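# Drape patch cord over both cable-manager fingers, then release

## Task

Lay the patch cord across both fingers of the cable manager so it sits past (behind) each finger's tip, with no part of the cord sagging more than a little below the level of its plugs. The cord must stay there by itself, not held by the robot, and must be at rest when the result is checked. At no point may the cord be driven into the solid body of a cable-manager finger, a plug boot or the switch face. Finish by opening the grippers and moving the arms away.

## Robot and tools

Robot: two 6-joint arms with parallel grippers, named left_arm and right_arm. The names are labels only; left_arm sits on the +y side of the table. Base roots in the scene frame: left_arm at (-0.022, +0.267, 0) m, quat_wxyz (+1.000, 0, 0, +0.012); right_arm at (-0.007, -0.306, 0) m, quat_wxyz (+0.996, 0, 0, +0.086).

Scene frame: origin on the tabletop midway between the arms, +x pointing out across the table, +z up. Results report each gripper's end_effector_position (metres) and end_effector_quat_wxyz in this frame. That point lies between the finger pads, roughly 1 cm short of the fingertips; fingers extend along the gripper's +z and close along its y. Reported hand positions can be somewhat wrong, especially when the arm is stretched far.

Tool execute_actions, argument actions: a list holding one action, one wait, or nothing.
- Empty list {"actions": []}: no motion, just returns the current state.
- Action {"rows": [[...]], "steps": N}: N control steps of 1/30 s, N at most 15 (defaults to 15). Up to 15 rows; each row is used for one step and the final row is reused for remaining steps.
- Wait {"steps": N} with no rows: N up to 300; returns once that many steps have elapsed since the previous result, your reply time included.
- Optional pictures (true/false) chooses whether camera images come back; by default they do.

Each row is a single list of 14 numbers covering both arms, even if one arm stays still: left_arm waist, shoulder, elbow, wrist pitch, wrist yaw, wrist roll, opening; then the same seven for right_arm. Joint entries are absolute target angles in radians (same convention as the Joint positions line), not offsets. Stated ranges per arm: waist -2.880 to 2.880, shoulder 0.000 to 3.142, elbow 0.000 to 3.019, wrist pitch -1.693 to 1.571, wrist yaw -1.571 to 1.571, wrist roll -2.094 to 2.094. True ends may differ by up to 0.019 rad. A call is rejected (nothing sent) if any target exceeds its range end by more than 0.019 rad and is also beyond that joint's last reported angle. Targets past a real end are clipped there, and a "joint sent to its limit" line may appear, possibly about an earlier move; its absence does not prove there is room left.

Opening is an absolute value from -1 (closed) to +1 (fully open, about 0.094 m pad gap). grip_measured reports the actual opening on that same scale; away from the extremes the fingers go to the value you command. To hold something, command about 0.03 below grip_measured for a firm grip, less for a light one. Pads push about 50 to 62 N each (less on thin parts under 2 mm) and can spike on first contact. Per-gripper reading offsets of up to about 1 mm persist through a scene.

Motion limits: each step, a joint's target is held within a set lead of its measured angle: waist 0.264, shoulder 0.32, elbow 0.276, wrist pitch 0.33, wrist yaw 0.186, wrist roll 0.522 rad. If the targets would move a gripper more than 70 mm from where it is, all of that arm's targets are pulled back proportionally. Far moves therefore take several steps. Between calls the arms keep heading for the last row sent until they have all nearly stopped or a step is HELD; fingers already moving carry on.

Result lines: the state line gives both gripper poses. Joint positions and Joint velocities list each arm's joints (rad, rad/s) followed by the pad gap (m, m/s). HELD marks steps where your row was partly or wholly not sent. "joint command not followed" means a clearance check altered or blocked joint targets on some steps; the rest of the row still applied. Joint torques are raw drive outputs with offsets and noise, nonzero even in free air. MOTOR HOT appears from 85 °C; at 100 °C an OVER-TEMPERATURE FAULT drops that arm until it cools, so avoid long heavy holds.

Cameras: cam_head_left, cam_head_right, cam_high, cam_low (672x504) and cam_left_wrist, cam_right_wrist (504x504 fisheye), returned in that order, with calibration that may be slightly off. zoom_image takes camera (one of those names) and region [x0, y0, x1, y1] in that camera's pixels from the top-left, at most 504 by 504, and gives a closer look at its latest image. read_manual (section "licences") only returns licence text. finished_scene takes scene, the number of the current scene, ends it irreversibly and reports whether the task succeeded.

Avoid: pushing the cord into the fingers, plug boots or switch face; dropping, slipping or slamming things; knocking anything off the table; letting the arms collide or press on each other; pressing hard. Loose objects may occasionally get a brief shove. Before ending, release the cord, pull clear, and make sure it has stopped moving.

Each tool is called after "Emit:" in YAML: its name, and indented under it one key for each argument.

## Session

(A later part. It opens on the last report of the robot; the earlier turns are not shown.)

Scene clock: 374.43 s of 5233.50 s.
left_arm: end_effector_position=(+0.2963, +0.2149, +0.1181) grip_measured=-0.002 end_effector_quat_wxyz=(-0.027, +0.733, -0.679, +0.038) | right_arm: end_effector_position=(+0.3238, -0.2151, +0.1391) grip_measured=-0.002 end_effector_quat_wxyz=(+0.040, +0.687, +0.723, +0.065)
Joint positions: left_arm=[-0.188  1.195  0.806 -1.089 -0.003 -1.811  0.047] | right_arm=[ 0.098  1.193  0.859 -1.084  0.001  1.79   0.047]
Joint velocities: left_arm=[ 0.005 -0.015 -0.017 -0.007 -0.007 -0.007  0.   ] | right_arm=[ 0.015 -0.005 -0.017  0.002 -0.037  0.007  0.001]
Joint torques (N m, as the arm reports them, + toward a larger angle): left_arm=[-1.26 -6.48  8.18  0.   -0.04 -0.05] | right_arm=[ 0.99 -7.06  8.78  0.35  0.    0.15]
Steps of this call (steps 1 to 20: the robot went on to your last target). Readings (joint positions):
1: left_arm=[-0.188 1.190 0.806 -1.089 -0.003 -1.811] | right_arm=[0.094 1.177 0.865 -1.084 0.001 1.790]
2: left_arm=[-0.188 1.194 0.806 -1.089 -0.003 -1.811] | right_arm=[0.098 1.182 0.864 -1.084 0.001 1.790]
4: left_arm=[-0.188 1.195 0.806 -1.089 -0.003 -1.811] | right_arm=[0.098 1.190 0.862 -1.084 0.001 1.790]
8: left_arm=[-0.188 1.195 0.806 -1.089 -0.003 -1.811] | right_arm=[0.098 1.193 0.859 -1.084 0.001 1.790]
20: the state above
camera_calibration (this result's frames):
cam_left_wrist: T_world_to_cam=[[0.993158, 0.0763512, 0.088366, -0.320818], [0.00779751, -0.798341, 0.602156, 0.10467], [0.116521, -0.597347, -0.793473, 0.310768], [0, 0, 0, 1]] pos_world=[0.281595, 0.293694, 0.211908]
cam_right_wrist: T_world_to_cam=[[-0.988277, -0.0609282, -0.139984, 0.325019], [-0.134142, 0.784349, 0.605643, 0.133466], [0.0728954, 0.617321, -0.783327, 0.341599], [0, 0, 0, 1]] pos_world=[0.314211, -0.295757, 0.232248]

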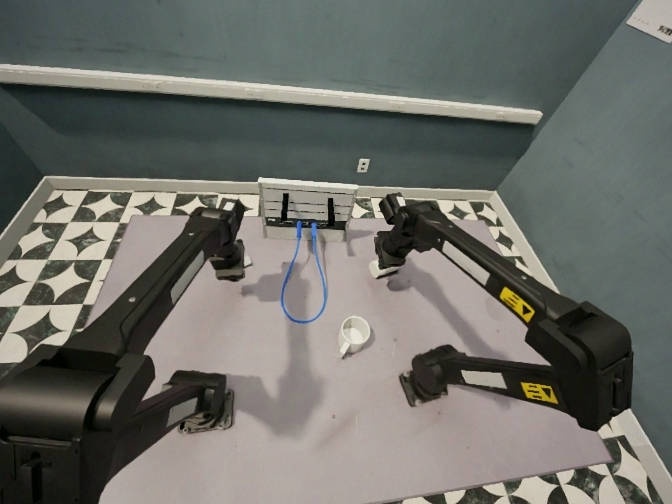

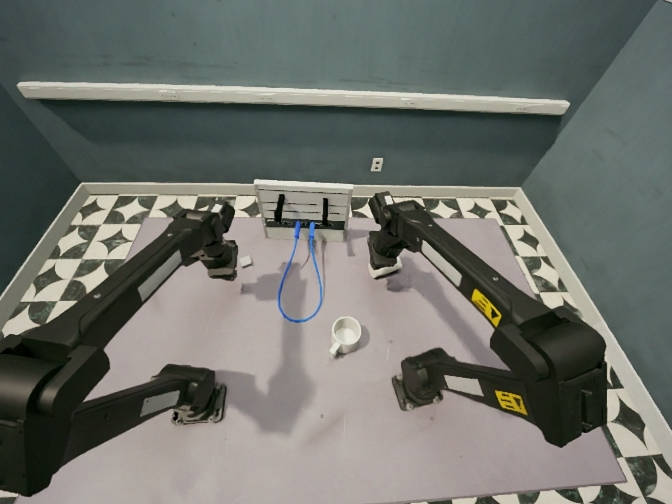

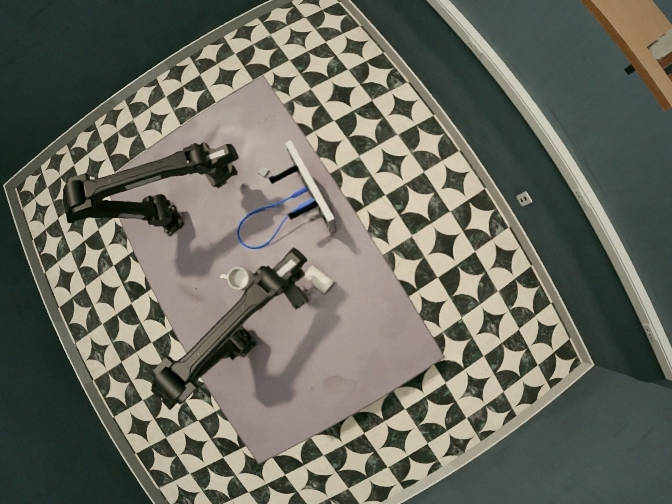

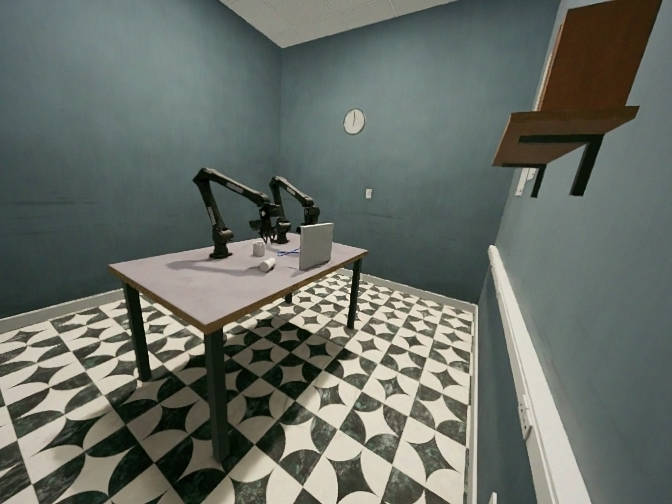

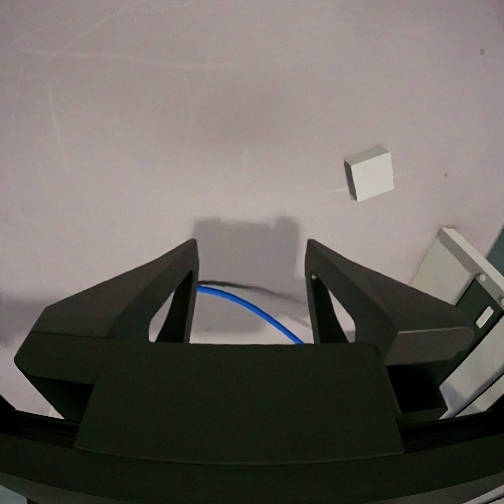

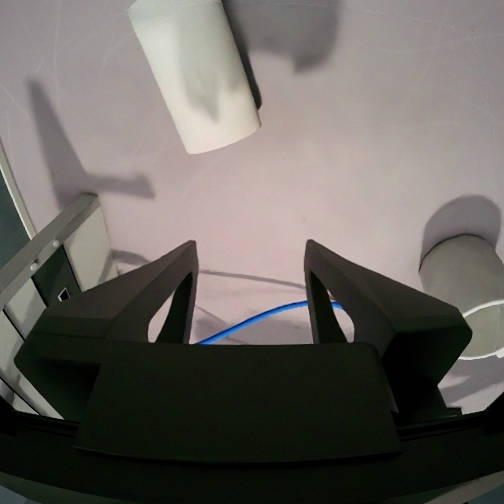

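Emit:
execute_actions:
  actions:
    - {"rows":[[-0.4,1.195,0.806,-1.1,0,-0.7,0,0.568,1.2,0.85,-1.1,0,0.89,0]],"steps":15}
  pictures: false

Emit:
execute_actions:
  actions:
    - {"rows":[[-0.4,1.195,0.806,-1.1,0,-0.7,0,0.568,1.34,0.845,-1.02,0,0.89,0]],"steps":8}
  pictures: false

Emit:
execute_actions:
  actions:
    - {"rows":[[-0.4,1.195,0.806,-1.1,0,-0.7,0,0.568,1.48,0.836,-0.918,0,0.89,0]],"steps":15}

Scene clock: 395.73 s of 5233.50 s.
left_arm: end_effector_position=(+0.2761, +0.1443, +0.1181) grip_measured=-0.002 end_effector_quat_wxyz=(+0.038, -0.194, +0.980, -0.026) | right_arm: end_effector_position=(+0.2444, -0.0725, +0.1390) grip_measured=-0.001 end_effector_quat_wxyz=(+0.049, +0.102, +0.992, +0.057)
Joint positions: left_arm=[-0.413  1.195  0.806 -1.089  0.002 -0.779  0.047] | right_arm=[ 0.577  1.193  0.859 -1.084 -0.002  0.954  0.047]
Joint velocities: left_arm=[ 0.005 -0.015 -0.022 -0.002 -0.007  0.388 -0.001] | right_arm=[-0.23   0.015  0.012  0.002  0.037 -0.33  -0.001]
Joint torques (N m, as the arm reports them, + toward a larger angle): left_arm=[ 0.66 -6.8   8.65  0.12 -0.21  0.14] | right_arm=[ 1.03 -6.98  9.21  0.31  0.08 -0.06]
Steps of this call (steps 1 to 15: the robot went on to your last target; steps 16 to 240: nothing new was sent; then 12.80 s passed at rest; steps 241 to 255: all 15 steps of this action). Readings (joint positions):
241: left_arm=[-0.204 1.195 0.806 -1.089 -0.008 -1.726] | right_arm=[0.116 1.193 0.859 -1.084 0.009 1.723]
242: left_arm=[-0.242 1.195 0.806 -1.089 -0.009 -1.626] | right_arm=[0.159 1.193 0.859 -1.084 0.010 1.645]
244: left_arm=[-0.343 1.195 0.806 -1.089 -0.003 -1.427] | right_arm=[0.288 1.193 0.859 -1.084 0.008 1.488]
248: left_arm=[-0.424 1.195 0.806 -1.089 0.002 -1.042] | right_arm=[0.565 1.193 0.859 -1.084 -0.004 1.162]
255: the state above

Scene clock: 396.00 s of 5233.50 s.
left_arm: end_effector_position=(+0.2761, +0.1443, +0.1181) grip_measured=-0.002 end_effector_quat_wxyz=(+0.039, -0.166, +0.985, -0.025) | right_arm: end_effector_position=(+0.2505, -0.0718, +0.0829) grip_measured=-0.001 end_effector_quat_wxyz=(+0.008, +0.085, +0.996, +0.009)
Joint positions: left_arm=[-0.413  1.195  0.806 -1.089  0.002 -0.722  0.047] | right_arm=[ 0.567  1.36   0.851 -1.038 -0.001  0.909  0.047]
Joint velocities: left_arm=[-0.005 -0.015  0.017 -0.017 -0.051  0.125 -0.   ] | right_arm=[-0.005  0.21  -0.105  0.017  0.022 -0.037  0.   ]
Joint torques (N m, as the arm reports them, + toward a larger angle): left_arm=[ 0.68 -6.72  8.72  0.16 -0.18  0.11] | right_arm=[  0.5  -11.7    8.83   1.41   0.1   -0.13]
Steps of this call (steps 1 to 8: all 8 steps of this action). Readings (joint positions):
1: left_arm=[-0.413 1.195 0.806 -1.089 0.002 -0.765] | right_arm=[0.571 1.203 0.859 -1.079 -0.001 0.944]
2: left_arm=[-0.413 1.195 0.806 -1.089 0.002 -0.754] | right_arm=[0.568 1.221 0.859 -1.064 -0.001 0.935]
4: left_arm=[-0.413 1.195 0.806 -1.089 0.002 -0.739] | right_arm=[0.567 1.278 0.859 -1.046 -0.001 0.922]
8: the state above

Scene clock: 396.50 s of 5233.50 s.
left_arm: end_effector_position=(+0.2761, +0.1443, +0.1181) grip_measured=-0.002 end_effector_quat_wxyz=(+0.039, -0.160, +0.986, -0.025) | right_arm: end_effector_position=(+0.2580, -0.0650, +0.0343) grip_measured=-0.001 end_effector_quat_wxyz=(-0.007, +0.081, +0.997, -0.007)
Joint positions: left_arm=[-0.413  1.195  0.806 -1.089  0.002 -0.711  0.047] | right_arm=[ 0.567  1.495  0.839 -0.935 -0.001  0.901  0.047]
Joint velocities: left_arm=[-0.005 -0.015 -0.002  0.002  0.007 -0.066 -0.   ] | right_arm=[-0.005 -0.005 -0.002 -0.012 -0.007 -0.007 -0.   ]
Joint torques (N m, as the arm reports them, + toward a larger angle): left_arm=[ 0.83 -6.92  8.69  0.19 -0.19  0.11] | right_arm=[  0.78 -11.85   7.66   1.27   0.06  -0.02]
Steps of this call (steps 1 to 15: all 15 steps of this action). Readings (joint positions):
1: left_arm=[-0.413 1.195 0.806 -1.089 0.002 -0.720] | right_arm=[0.567 1.373 0.846 -1.020 -0.001 0.908]
2: left_arm=[-0.413 1.195 0.806 -1.089 0.002 -0.718] | right_arm=[0.567 1.392 0.845 -0.991 -0.001 0.906]
4: left_arm=[-0.413 1.195 0.806 -1.089 0.002 -0.716] | right_arm=[0.567 1.440 0.845 -0.950 -0.001 0.904]
8: left_arm=[-0.413 1.195 0.806 -1.089 0.002 -0.713] | right_arm=[0.567 1.495 0.841 -0.937 -0.001 0.902]
15: the state above
camera_calibration (this result's frames):
cam_left_wrist: T_world_to_cam=[[0.313659, -0.947672, 0.0594706, 0.0434252], [-0.813857, -0.236049, 0.530959, 0.202619], [-0.489137, -0.214941, -0.845308, 0.389119], [0, 0, 0, 1]] pos_world=[0.341615, 0.172618, 0.21876]
cam_right_wrist: T_world_to_cam=[[-0.147893, -0.988703, 0.0243625, -0.0283282], [-0.790033, 0.132922, 0.598481, 0.197442], [-0.594959, 0.0692641, -0.800766, 0.308888], [0, 0, 0, 1]] pos_world=[0.335571, -0.0756474, 0.129872]

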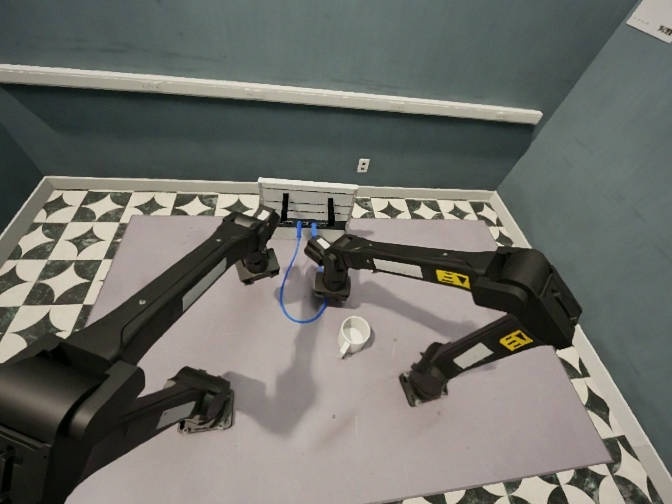

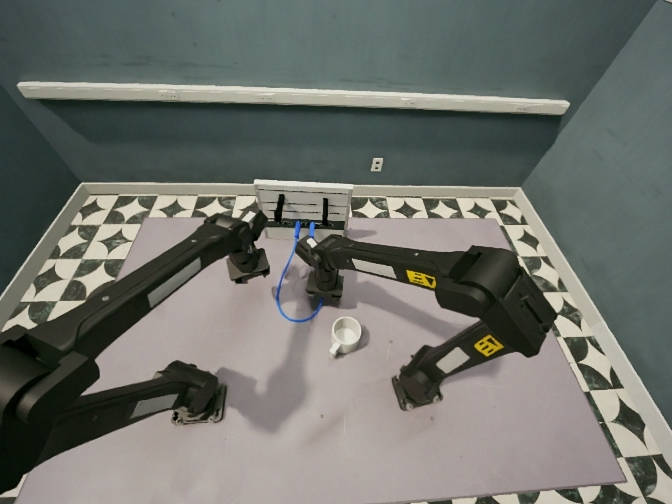

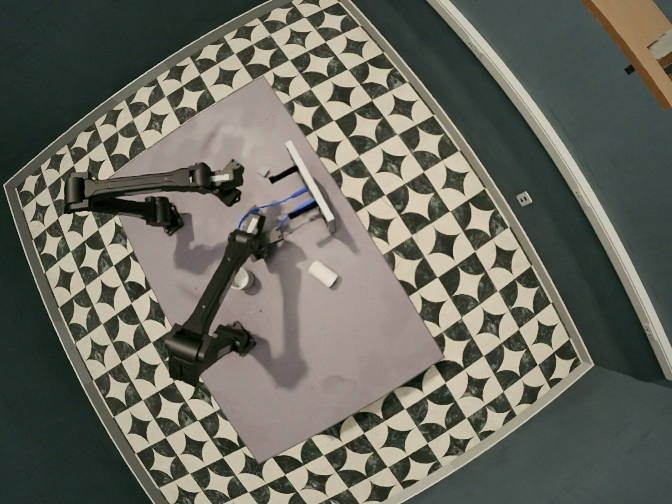

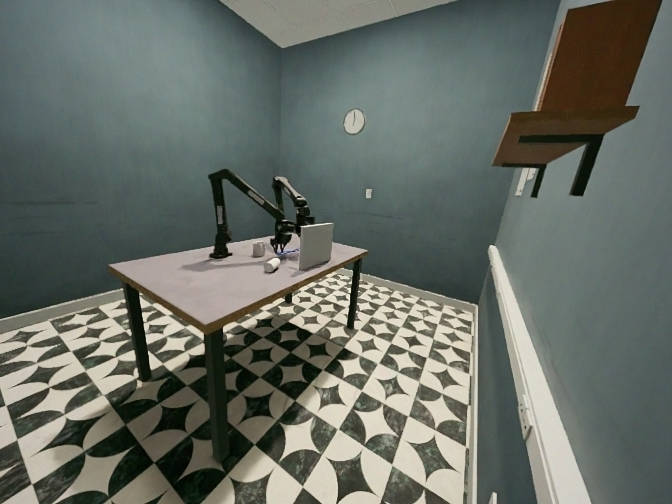

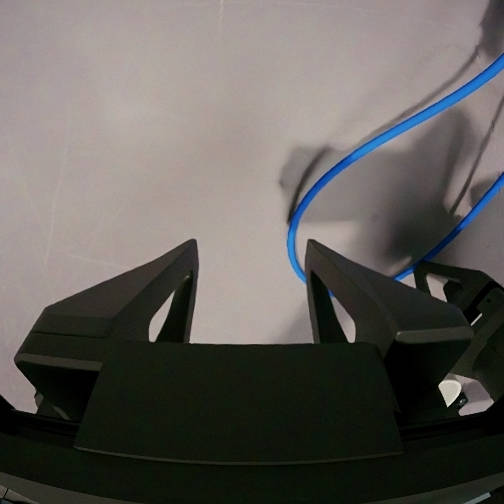

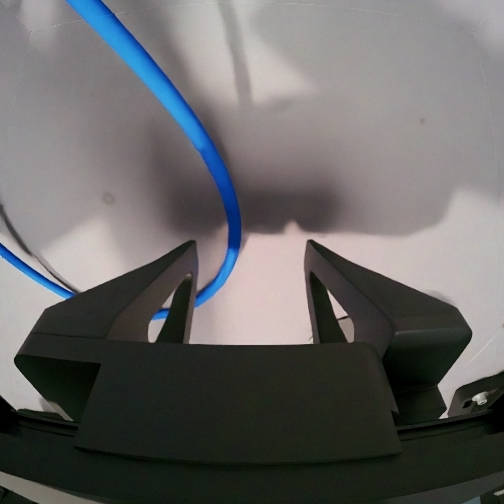

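Emit:
execute_actions:
  actions:
    - {"rows":[[-0.4,1.195,0.806,-1.1,0,-0.7,0,0.607,1.475,0.82,-0.905,0,1.15,0]],"steps":15}

Scene clock: 416.40 s of 5233.50 s.
left_arm: end_effector_position=(+0.2761, +0.1443, +0.1181) grip_measured=-0.002 end_effector_quat_wxyz=(+0.039, -0.160, +0.986, -0.025) | right_arm: end_effector_position=(+0.2472, -0.0557, +0.0317) grip_measured=-0.001 end_effector_quat_wxyz=(-0.005, +0.175, +0.984, -0.007)
Joint positions: left_arm=[-0.413  1.195  0.806 -1.089  0.002 -0.711  0.047] | right_arm=[ 0.607  1.495  0.83  -0.923 -0.     1.131  0.047]
Joint velocities: left_arm=[ 0.005 -0.005 -0.007 -0.007 -0.022 -0.037 -0.   ] | right_arm=[-0.005  0.005 -0.017  0.017 -0.007  0.066  0.   ]
Joint torques (N m, as the arm reports them, + toward a larger angle): left_arm=[ 0.81 -6.73  8.64  0.14 -0.19  0.13] | right_arm=[  1.   -11.59   7.06   1.38   0.06   0.16]
Steps of this call (steps 1 to 15: the robot went on to your last target; steps 16 to 90: nothing new was sent; then 16.40 s passed at rest; steps 91 to 105: all 15 steps of this action). Readings (joint positions):
91: left_arm=[-0.413 1.195 0.806 -1.089 0.002 -0.711] | right_arm=[0.570 1.495 0.838 -0.932 -0.000 0.940]
92: left_arm=[-0.413 1.195 0.806 -1.089 0.002 -0.711] | right_arm=[0.576 1.495 0.836 -0.928 -0.000 0.981]
94: left_arm=[-0.413 1.195 0.806 -1.089 0.002 -0.711] | right_arm=[0.591 1.495 0.832 -0.925 -0.000 1.038]
98: left_arm=[-0.413 1.195 0.806 -1.089 0.002 -0.711] | right_arm=[0.607 1.495 0.830 -0.924 -0.000 1.098]
105: the state above
camera_calibration (this result's frames):
cam_left_wrist: T_world_to_cam=[[0.312937, -0.947913, 0.0594181, 0.0436656], [-0.814051, -0.235465, 0.530921, 0.202593], [-0.489276, -0.214514, -0.845336, 0.389099], [0, 0, 0, 1]] pos_world=[0.341633, 0.172562, 0.218764]
cam_right_wrist: T_world_to_cam=[[-0.332735, -0.942703, 0.0244793, 0.0275508], [-0.753688, 0.281443, 0.593922, 0.18873], [-0.566781, 0.179169, -0.80415, 0.298991], [0, 0, 0, 1]] pos_world=[0.320873, -0.0807145, 0.127669]

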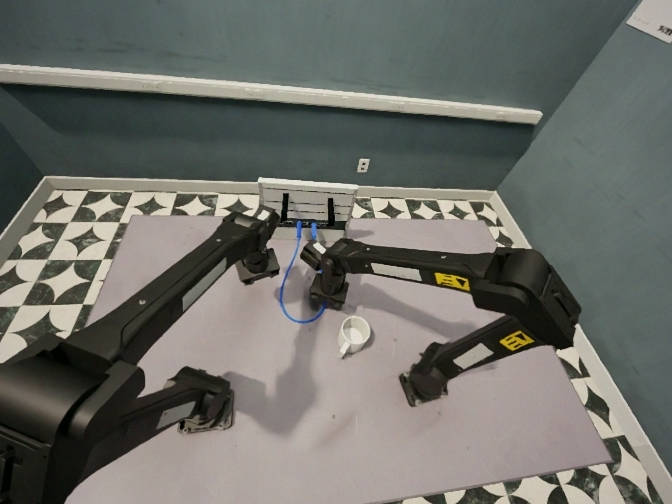

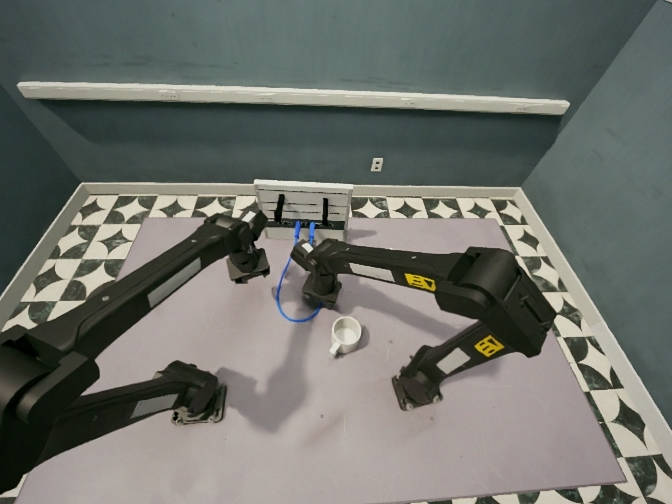

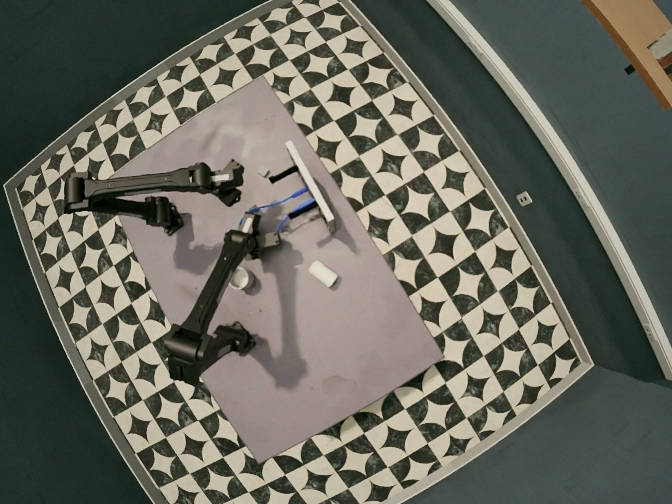

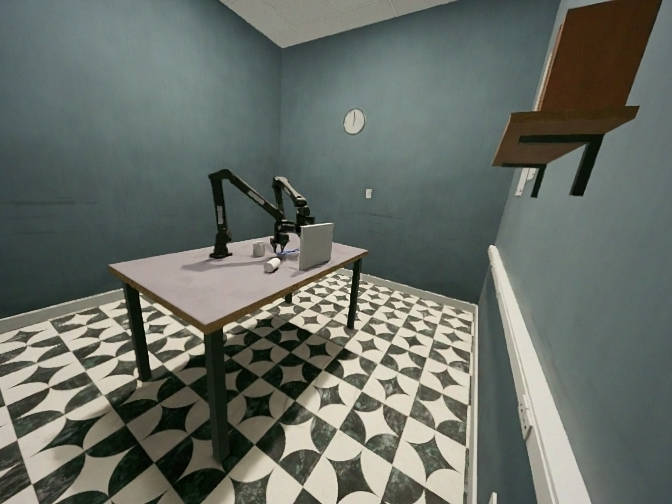

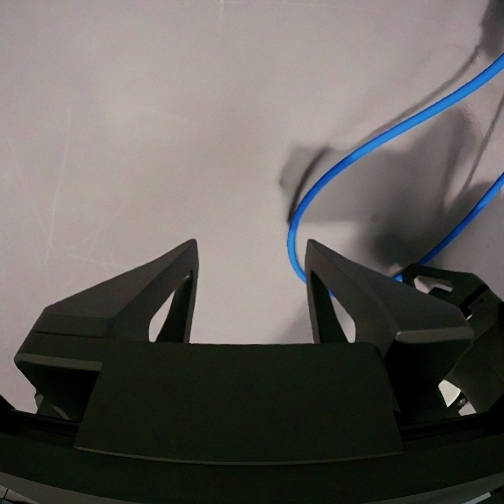

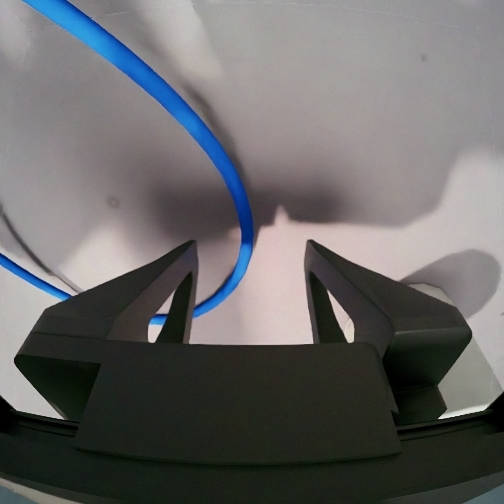

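Descend and grip.

Emit:
execute_actions:
  actions:
    - {"rows":[[-0.4,1.195,0.806,-1.1,0,-0.7,0,0.607,1.528,0.786,-0.826,0,1.15,0]],"steps":15}
  pictures: false

Emit:
execute_actions:
  actions:
    - {"rows":[[-0.4,1.195,0.806,-1.1,0,-0.7,0,0.607,1.528,0.786,-0.826,0,1.15,-0.935]],"steps":15}

Scene clock: 423.13 s of 5233.50 s.
left_arm: end_effector_position=(+0.2761, +0.1443, +0.1181) grip_measured=-0.002 end_effector_quat_wxyz=(+0.039, -0.160, +0.986, -0.025) | right_arm: end_effector_position=(+0.2461, -0.0568, +0.0122) grip_measured=-0.001 end_effector_quat_wxyz=(-0.000, +0.180, +0.984, -0.001)
Joint positions: left_arm=[-0.413  1.195  0.806 -1.089  0.002 -0.711  0.047] | right_arm=[ 0.607  1.52   0.793 -0.845 -0.     1.14   0.047]
Joint velocities: left_arm=[-0.024  0.005 -0.022 -0.012 -0.051 -0.066 -0.001] | right_arm=[-0.024 -0.005 -0.017 -0.002 -0.051 -0.022 -0.   ]
Joint torques (N m, as the arm reports them, + toward a larger angle): left_arm=[ 0.95 -6.91  8.6   0.13 -0.19  0.11] | right_arm=[  0.83 -10.29   6.72   1.29   0.04   0.15]
Steps of this call (steps 1 to 15: the robot went on to your last target; steps 16 to 90: nothing new was sent; then 3.23 s passed at rest; steps 91 to 105: all 15 steps of this action). Readings (joint positions):
91: left_arm=[-0.413 1.195 0.806 -1.089 0.002 -0.711] | right_arm=[0.607 1.495 0.824 -0.906 -0.000 1.140]
92: left_arm=[-0.413 1.195 0.806 -1.089 0.002 -0.711] | right_arm=[0.607 1.496 0.817 -0.880 -0.000 1.140]
94: left_arm=[-0.413 1.195 0.806 -1.089 0.002 -0.711] | right_arm=[0.607 1.504 0.804 -0.855 -0.000 1.140]
98: left_arm=[-0.413 1.195 0.806 -1.089 0.002 -0.711] | right_arm=[0.607 1.519 0.793 -0.847 -0.000 1.140]
105: the state above

Scene clock: 423.63 s of 5233.50 s.
left_arm: end_effector_position=(+0.2761, +0.1443, +0.1181) grip_measured=-0.002 end_effector_quat_wxyz=(+0.039, -0.160, +0.986, -0.025) | right_arm: end_effector_position=(+0.2463, -0.0566, +0.0122) grip_measured=-0.917 end_effector_quat_wxyz=(-0.000, +0.180, +0.984, -0.000)
Joint positions: left_arm=[-0.413  1.195  0.806 -1.089  0.002 -0.711  0.047] | right_arm=[ 0.607  1.52   0.793 -0.843 -0.     1.14   0.004]
Joint velocities: left_arm=[-0.005  0.005 -0.007  0.002 -0.022  0.022 -0.   ] | right_arm=[-0.024 -0.005 -0.017  0.012  0.037 -0.007  0.   ]
Joint torques (N m, as the arm reports them, + toward a larger angle): left_arm=[ 0.82 -6.89  8.62  0.12 -0.21  0.12] | right_arm=[  0.9  -10.47   6.82   1.32   0.11   0.17]
Steps of this call (steps 1 to 15: all 15 steps of this action). Readings (joint positions):
1: left_arm=[-0.413 1.195 0.806 -1.089 0.002 -0.711] | right_arm=[0.607 1.520 0.793 -0.845 -0.000 1.140]
2: left_arm=[-0.413 1.195 0.806 -1.089 0.002 -0.711] | right_arm=[0.607 1.520 0.793 -0.845 -0.000 1.140]
4: left_arm=[-0.413 1.195 0.806 -1.089 0.002 -0.711] | right_arm=[0.607 1.520 0.793 -0.845 -0.000 1.140]
8: left_arm=[-0.413 1.195 0.806 -1.089 0.002 -0.711] | right_arm=[0.607 1.520 0.793 -0.843 -0.000 1.140]
15: the state above
camera_calibration (this result's frames):
cam_left_wrist: T_world_to_cam=[[0.312937, -0.947913, 0.0594181, 0.0436656], [-0.814051, -0.235465, 0.530921, 0.202593], [-0.489276, -0.214514, -0.845336, 0.389099], [0, 0, 0, 1]] pos_world=[0.341633, 0.172562, 0.218764]
cam_right_wrist: T_world_to_cam=[[-0.341202, -0.93995, 0.00870373, 0.0293423], [-0.758635, 0.280829, 0.587884, 0.201143], [-0.555026, 0.193984, -0.808898, 0.28097], [0, 0, 0, 1]] pos_world=[0.318552, -0.0834104, 0.108772]

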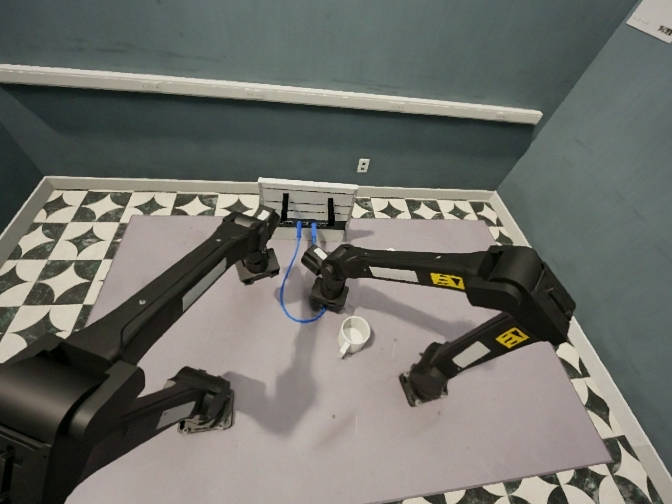

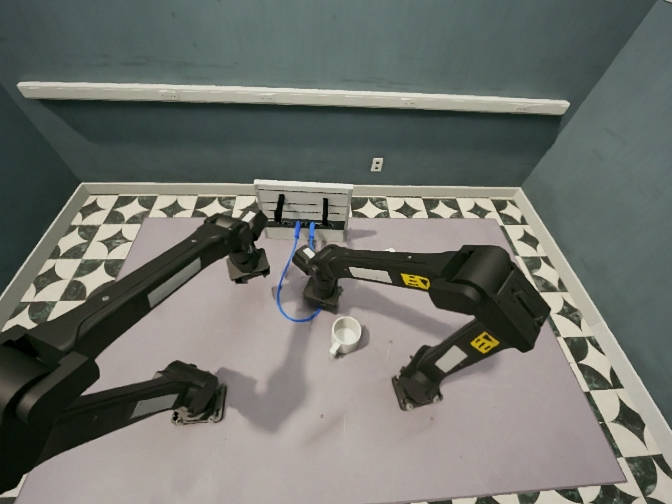

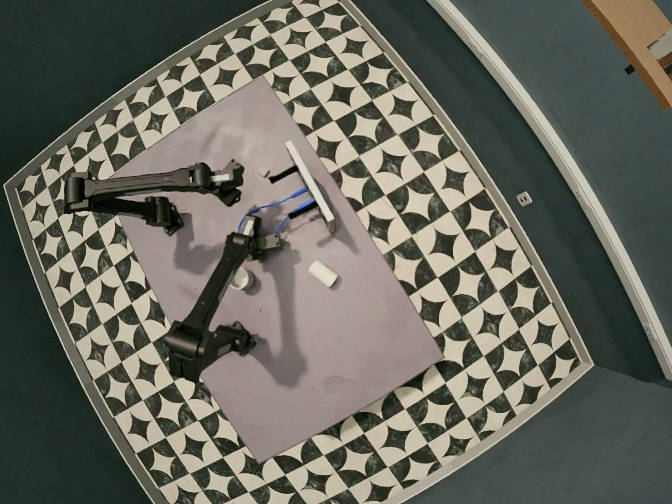

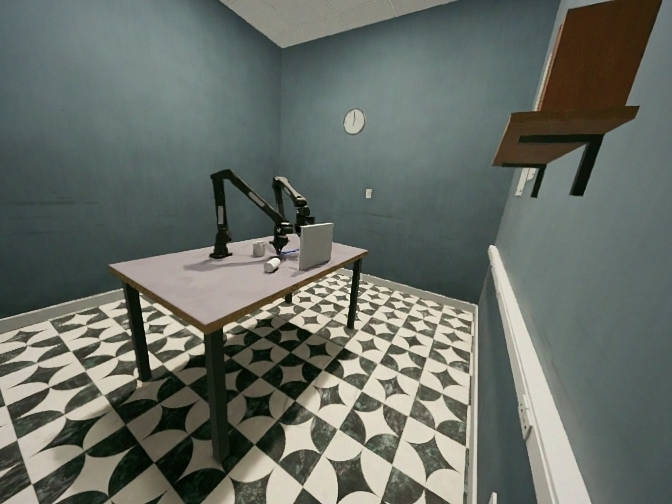

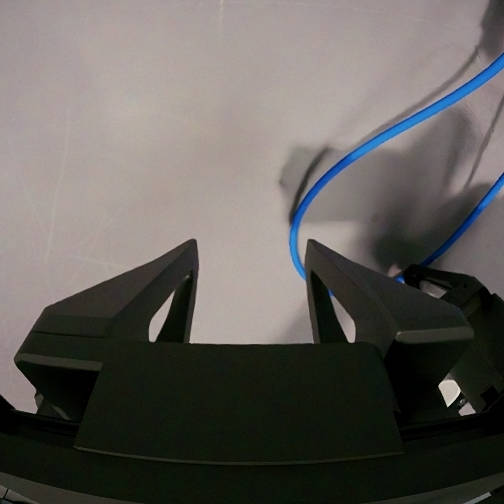

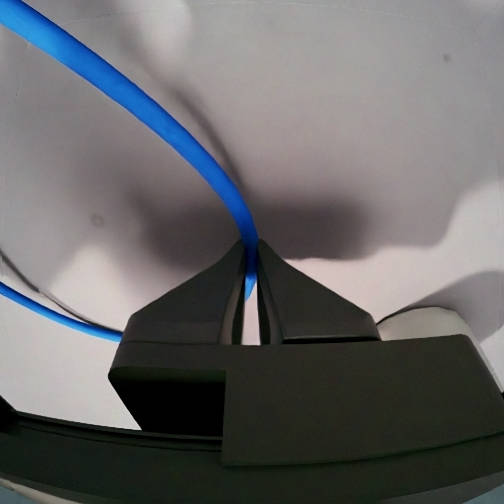

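Emit:
execute_actions:
  actions:
    - {"rows":[[-0.4,1.195,0.806,-1.1,0,-0.7,0,0.55,1.505,0.81,-0.86,0,1.4,-0.94]],"steps":10}
  pictures: false

Emit:
execute_actions:
  actions:
    - {"rows":[[-0.4,1.195,0.806,-1.1,0,-0.7,0,0.493,1.5,0.82,-0.88,0,1.665,-0.94]],"steps":15}

Scene clock: 433.43 s of 5233.50 s.
left_arm: end_effector_position=(+0.2761, +0.1443, +0.1181) grip_measured=-0.002 end_effector_quat_wxyz=(+0.039, -0.160, +0.986, -0.025) | right_arm: end_effector_position=(+0.2609, -0.0723, +0.0122) grip_measured=-0.919 end_effector_quat_wxyz=(-0.000, +0.316, +0.949, +0.000)
Joint positions: left_arm=[-0.413  1.195  0.806 -1.089  0.002 -0.711  0.047] | right_arm=[ 0.546  1.52   0.793 -0.843 -0.001  1.362  0.004]
Joint velocities: left_arm=[-0.005 -0.015 -0.017 -0.012  0.007 -0.007 -0.001] | right_arm=[-0.005 -0.015  0.017 -0.002  0.007  0.271  0.   ]
Joint torques (N m, as the arm reports them, + toward a larger angle): left_arm=[ 0.98 -6.91  8.69  0.14 -0.19  0.12] | right_arm=[  0.71 -11.43   9.15  -0.11   0.11   0.12]
Steps of this call (steps 1 to 15: the robot went on to your last target; steps 16 to 90: nothing new was sent; then 6.47 s passed at rest; steps 91 to 100: all 10 steps of this action). Readings (joint positions):
91: left_arm=[-0.413 1.195 0.806 -1.089 0.002 -0.711] | right_arm=[0.603 1.520 0.793 -0.843 -0.001 1.181]
92: left_arm=[-0.413 1.195 0.806 -1.089 0.002 -0.711] | right_arm=[0.594 1.520 0.793 -0.843 -0.001 1.223]
94: left_arm=[-0.413 1.195 0.806 -1.089 0.002 -0.711] | right_arm=[0.570 1.520 0.793 -0.843 -0.001 1.283]
98: left_arm=[-0.413 1.195 0.806 -1.089 0.002 -0.711] | right_arm=[0.546 1.520 0.793 -0.843 -0.001 1.346]
100: the state above

Scene clock: 433.93 s of 5233.50 s.
left_arm: end_effector_position=(+0.2761, +0.1443, +0.1181) grip_measured=-0.002 end_effector_quat_wxyz=(+0.039, -0.160, +0.986, -0.025) | right_arm: end_effector_position=(+0.2697, -0.0904, +0.0125) grip_measured=-0.919 end_effector_quat_wxyz=(-0.004, +0.471, +0.882, -0.008)
Joint positions: left_arm=[-0.413  1.195  0.806 -1.089  0.002 -0.711  0.047] | right_arm=[ 0.491  1.52   0.793 -0.863 -0.001  1.642  0.004]
Joint velocities: left_arm=[-0.005 -0.005 -0.012 -0.002 -0.081 -0.007 -0.   ] | right_arm=[ 0.005 -0.015 -0.002  0.027 -0.007  0.066  0.001]
Joint torques (N m, as the arm reports them, + toward a larger angle): left_arm=[ 0.91 -6.87  8.64  0.11 -0.2   0.12] | right_arm=[  0.61 -12.7    9.91  -0.13   0.1    0.22]
Steps of this call (steps 1 to 15: all 15 steps of this action). Readings (joint positions):
1: left_arm=[-0.413 1.195 0.806 -1.089 0.002 -0.711] | right_arm=[0.543 1.520 0.793 -0.847 -0.002 1.411]
2: left_arm=[-0.413 1.195 0.806 -1.089 0.002 -0.711] | right_arm=[0.535 1.520 0.793 -0.853 -0.002 1.460]
4: left_arm=[-0.413 1.195 0.806 -1.089 0.002 -0.711] | right_arm=[0.512 1.520 0.793 -0.861 -0.002 1.530]
8: left_arm=[-0.413 1.195 0.806 -1.089 0.002 -0.711] | right_arm=[0.491 1.520 0.793 -0.863 -0.001 1.603]
15: the state above
camera_calibration (this result's frames):
cam_left_wrist: T_world_to_cam=[[0.312937, -0.947913, 0.0594181, 0.0436656], [-0.814051, -0.235465, 0.530921, 0.202593], [-0.489276, -0.214514, -0.845336, 0.389099], [0, 0, 0, 1]] pos_world=[0.341633, 0.172562, 0.218764]
cam_right_wrist: T_world_to_cam=[[-0.82286, -0.567577, 0.0275307, 0.168888], [-0.446023, 0.675134, 0.587587, 0.17958], [-0.352088, 0.471222, -0.808693, 0.271112], [0, 0, 0, 1]] pos_world=[0.314523, -0.153138, 0.109078]

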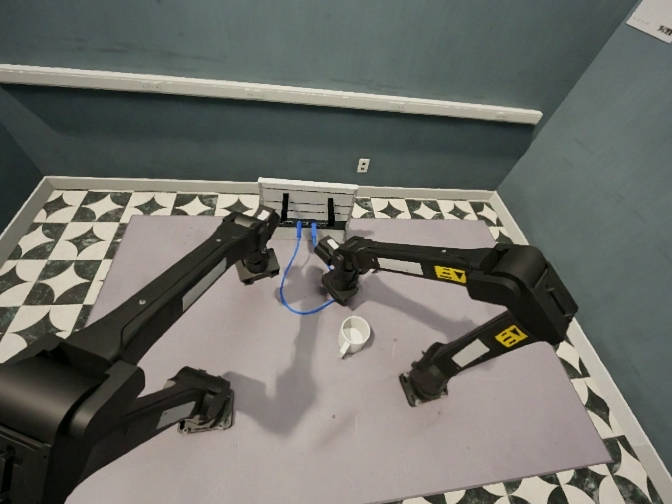

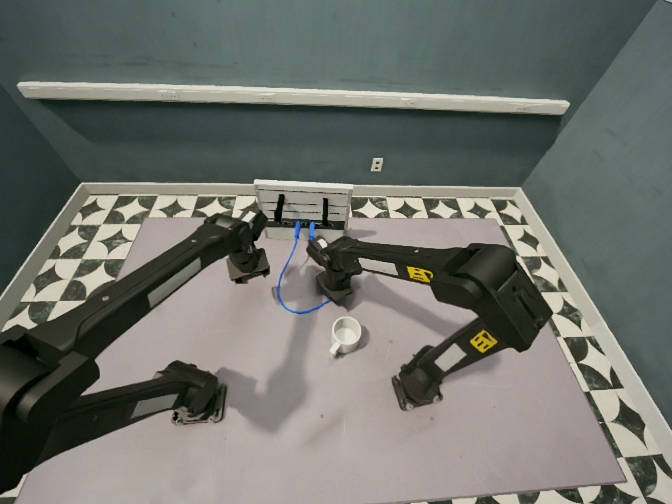

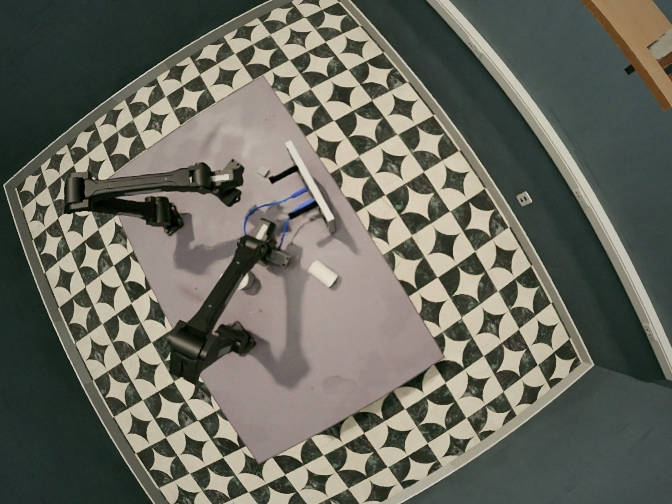

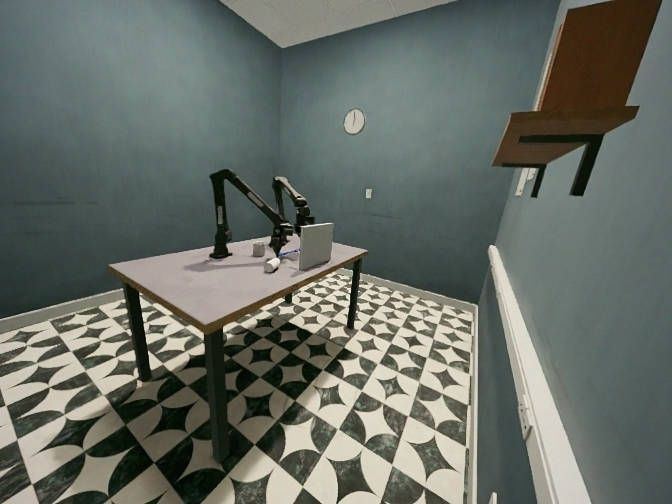

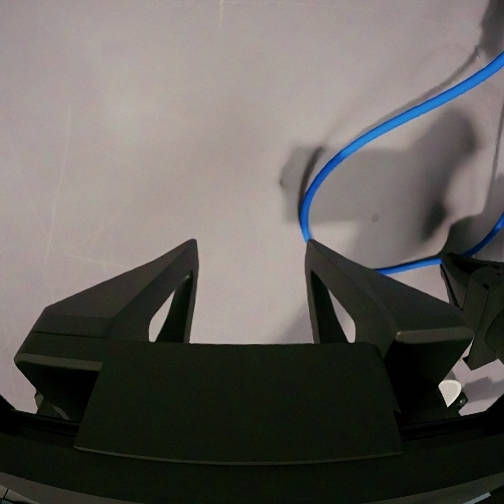

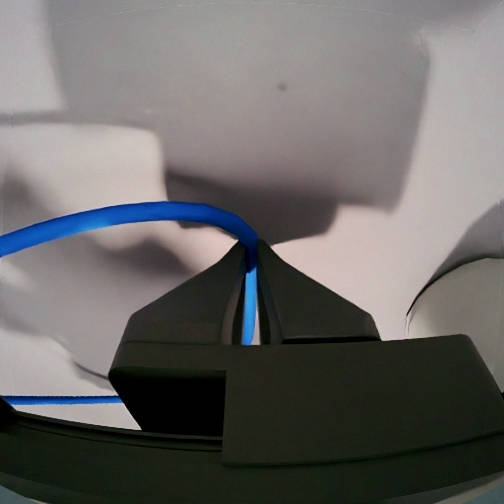

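Emit:
execute_actions:
  actions:
    - {"rows":[[-0.595,1.25,0.79,-1.05,0,-0.93,0,0.491,1.52,0.793,-0.863,0,1.65,-0.94]],"steps":10}
  pictures: false

Emit:
execute_actions:
  actions:
    - {"rows":[[-0.595,1.43,0.77,-0.897,0,-0.93,0,0.491,1.52,0.793,-0.863,0,1.65,-0.94]],"steps":15}

Scene clock: 444.60 s of 5233.50 s.
left_arm: end_effector_position=(+0.2468, +0.0879, +0.0983) grip_measured=-0.002 end_effector_quat_wxyz=(+0.019, -0.154, +0.988, -0.019) | right_arm: end_effector_position=(+0.2697, -0.0904, +0.0125) grip_measured=-0.919 end_effector_quat_wxyz=(-0.004, +0.475, +0.880, -0.008)
Joint positions: left_arm=[-0.611  1.249  0.795 -1.063  0.001 -0.896  0.047] | right_arm=[ 0.491  1.52   0.793 -0.863 -0.001  1.652  0.004]
Joint velocities: left_arm=[ 0.034 -0.015  0.002 -0.012 -0.037 -0.125 -0.   ] | right_arm=[-0.005 -0.005  0.012 -0.012  0.037 -0.007 -0.001]
Joint torques (N m, as the arm reports them, + toward a larger angle): left_arm=[ 1.04 -7.29  8.24  0.92 -0.19 -0.07] | right_arm=[  1.25 -10.91   7.51   0.41   0.11   0.03]
Steps of this call (steps 1 to 15: the robot went on to your last target; steps 16 to 90: nothing new was sent; then 7.33 s passed at rest; steps 91 to 100: all 10 steps of this action). Readings (joint positions):
91: left_arm=[-0.427 1.199 0.806 -1.085 -0.005 -0.747] | right_arm=[0.491 1.520 0.793 -0.863 -0.001 1.652]
92: left_arm=[-0.460 1.206 0.806 -1.078 -0.006 -0.782] | right_arm=[0.491 1.520 0.793 -0.863 -0.001 1.652]
94: left_arm=[-0.544 1.227 0.805 -1.067 -0.003 -0.832] | right_arm=[0.491 1.520 0.793 -0.863 -0.001 1.652]
98: left_arm=[-0.614 1.249 0.798 -1.063 0.001 -0.882] | right_arm=[0.491 1.520 0.793 -0.863 -0.001 1.652]
100: the state above

Scene clock: 445.10 s of 5233.50 s.
left_arm: end_effector_position=(+0.2571, +0.0821, +0.0316) grip_measured=-0.002 end_effector_quat_wxyz=(-0.004, -0.166, +0.986, +0.003) | right_arm: end_effector_position=(+0.2697, -0.0904, +0.0125) grip_measured=-0.919 end_effector_quat_wxyz=(-0.004, +0.475, +0.880, -0.008)
Joint positions: left_arm=[-0.608  1.436  0.765 -0.91   0.001 -0.918  0.047] | right_arm=[ 0.491  1.52   0.793 -0.863 -0.001  1.652  0.004]
Joint velocities: left_arm=[-0.015 -0.083 -0.007 -0.017  0.037 -0.183  0.001] | right_arm=[-0.015  0.005 -0.012  0.007 -0.022  0.022 -0.001]
Joint torques (N m, as the arm reports them, + toward a larger angle): left_arm=[ 0.77 -8.98  7.69  0.9  -0.17 -0.05] | right_arm=[-0.27 -9.55  7.46  0.67  0.12  0.05]
Steps of this call (steps 1 to 15: all 15 steps of this action). Readings (joint positions):
1: left_arm=[-0.610 1.262 0.792 -1.036 0.001 -0.901] | right_arm=[0.491 1.520 0.793 -0.863 -0.001 1.652]
2: left_arm=[-0.609 1.289 0.792 -0.990 0.001 -0.905] | right_arm=[0.491 1.520 0.793 -0.863 -0.001 1.652]
4: left_arm=[-0.608 1.368 0.791 -0.930 0.001 -0.910] | right_arm=[0.491 1.520 0.793 -0.863 -0.001 1.652]
8: left_arm=[-0.608 1.457 0.770 -0.911 0.001 -0.915] | right_arm=[0.491 1.520 0.793 -0.863 -0.001 1.652]
15: the state above
camera_calibration (this result's frames):
cam_left_wrist: T_world_to_cam=[[0.327321, -0.944862, -0.00980825, -0.00599776], [-0.757894, -0.268722, 0.594462, 0.20469], [-0.56432, -0.187146, -0.804064, 0.309113], [0, 0, 0, 1]] pos_world=[0.331535, 0.107187, 0.126807]
cam_right_wrist: T_world_to_cam=[[-0.82845, -0.559385, 0.0275314, 0.171137], [-0.439368, 0.679616, 0.587433, 0.178193], [-0.347312, 0.474563, -0.808804, 0.270128], [0, 0, 0, 1]] pos_world=[0.313889, -0.153564, 0.109092]

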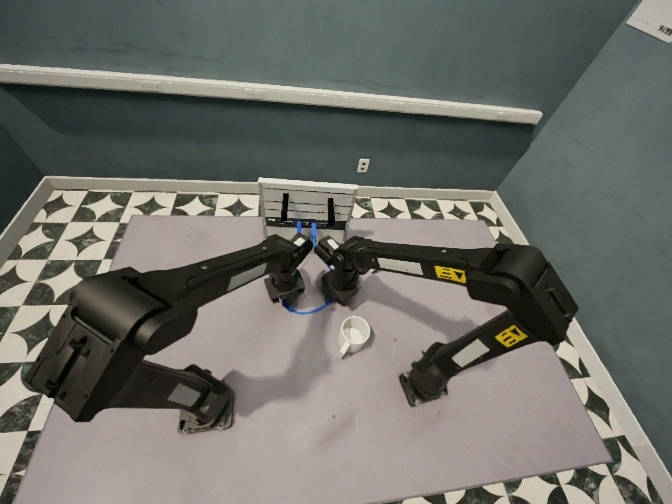

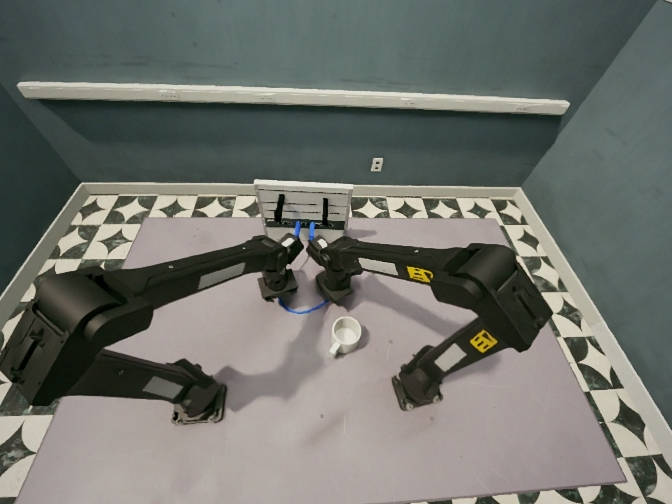

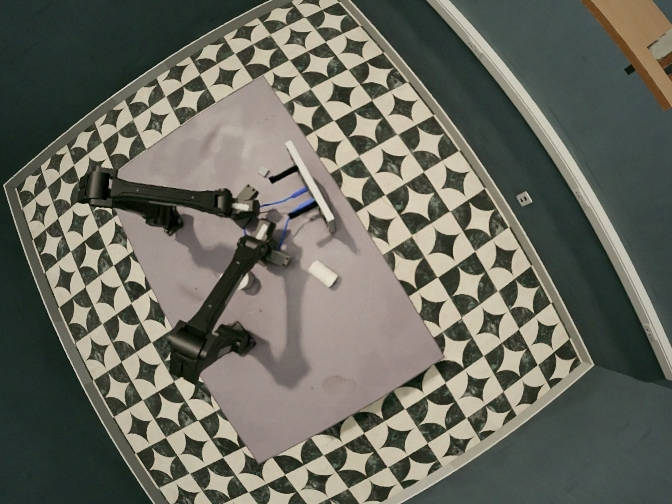

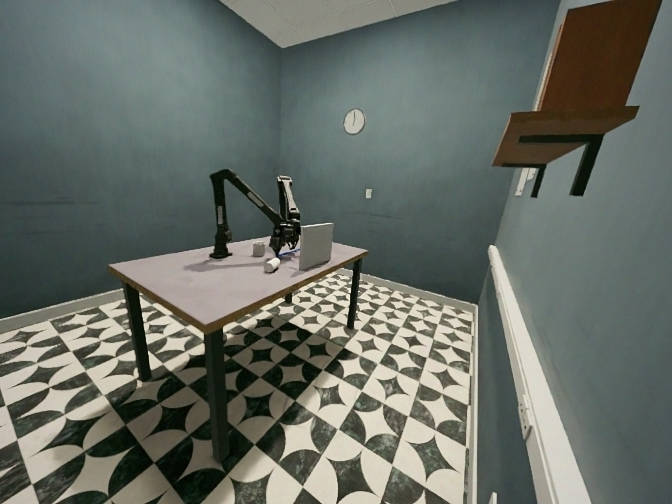

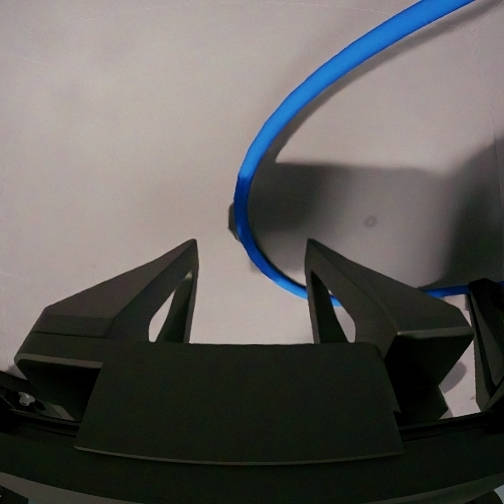

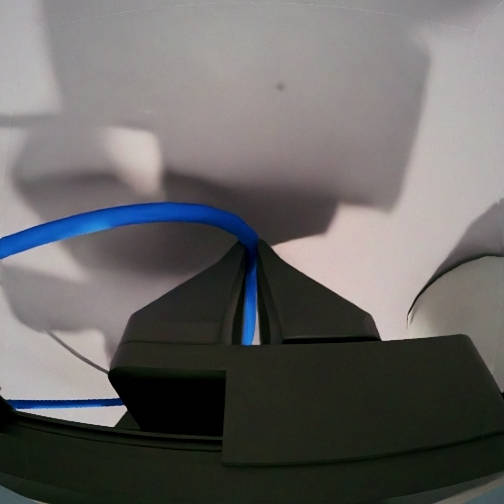

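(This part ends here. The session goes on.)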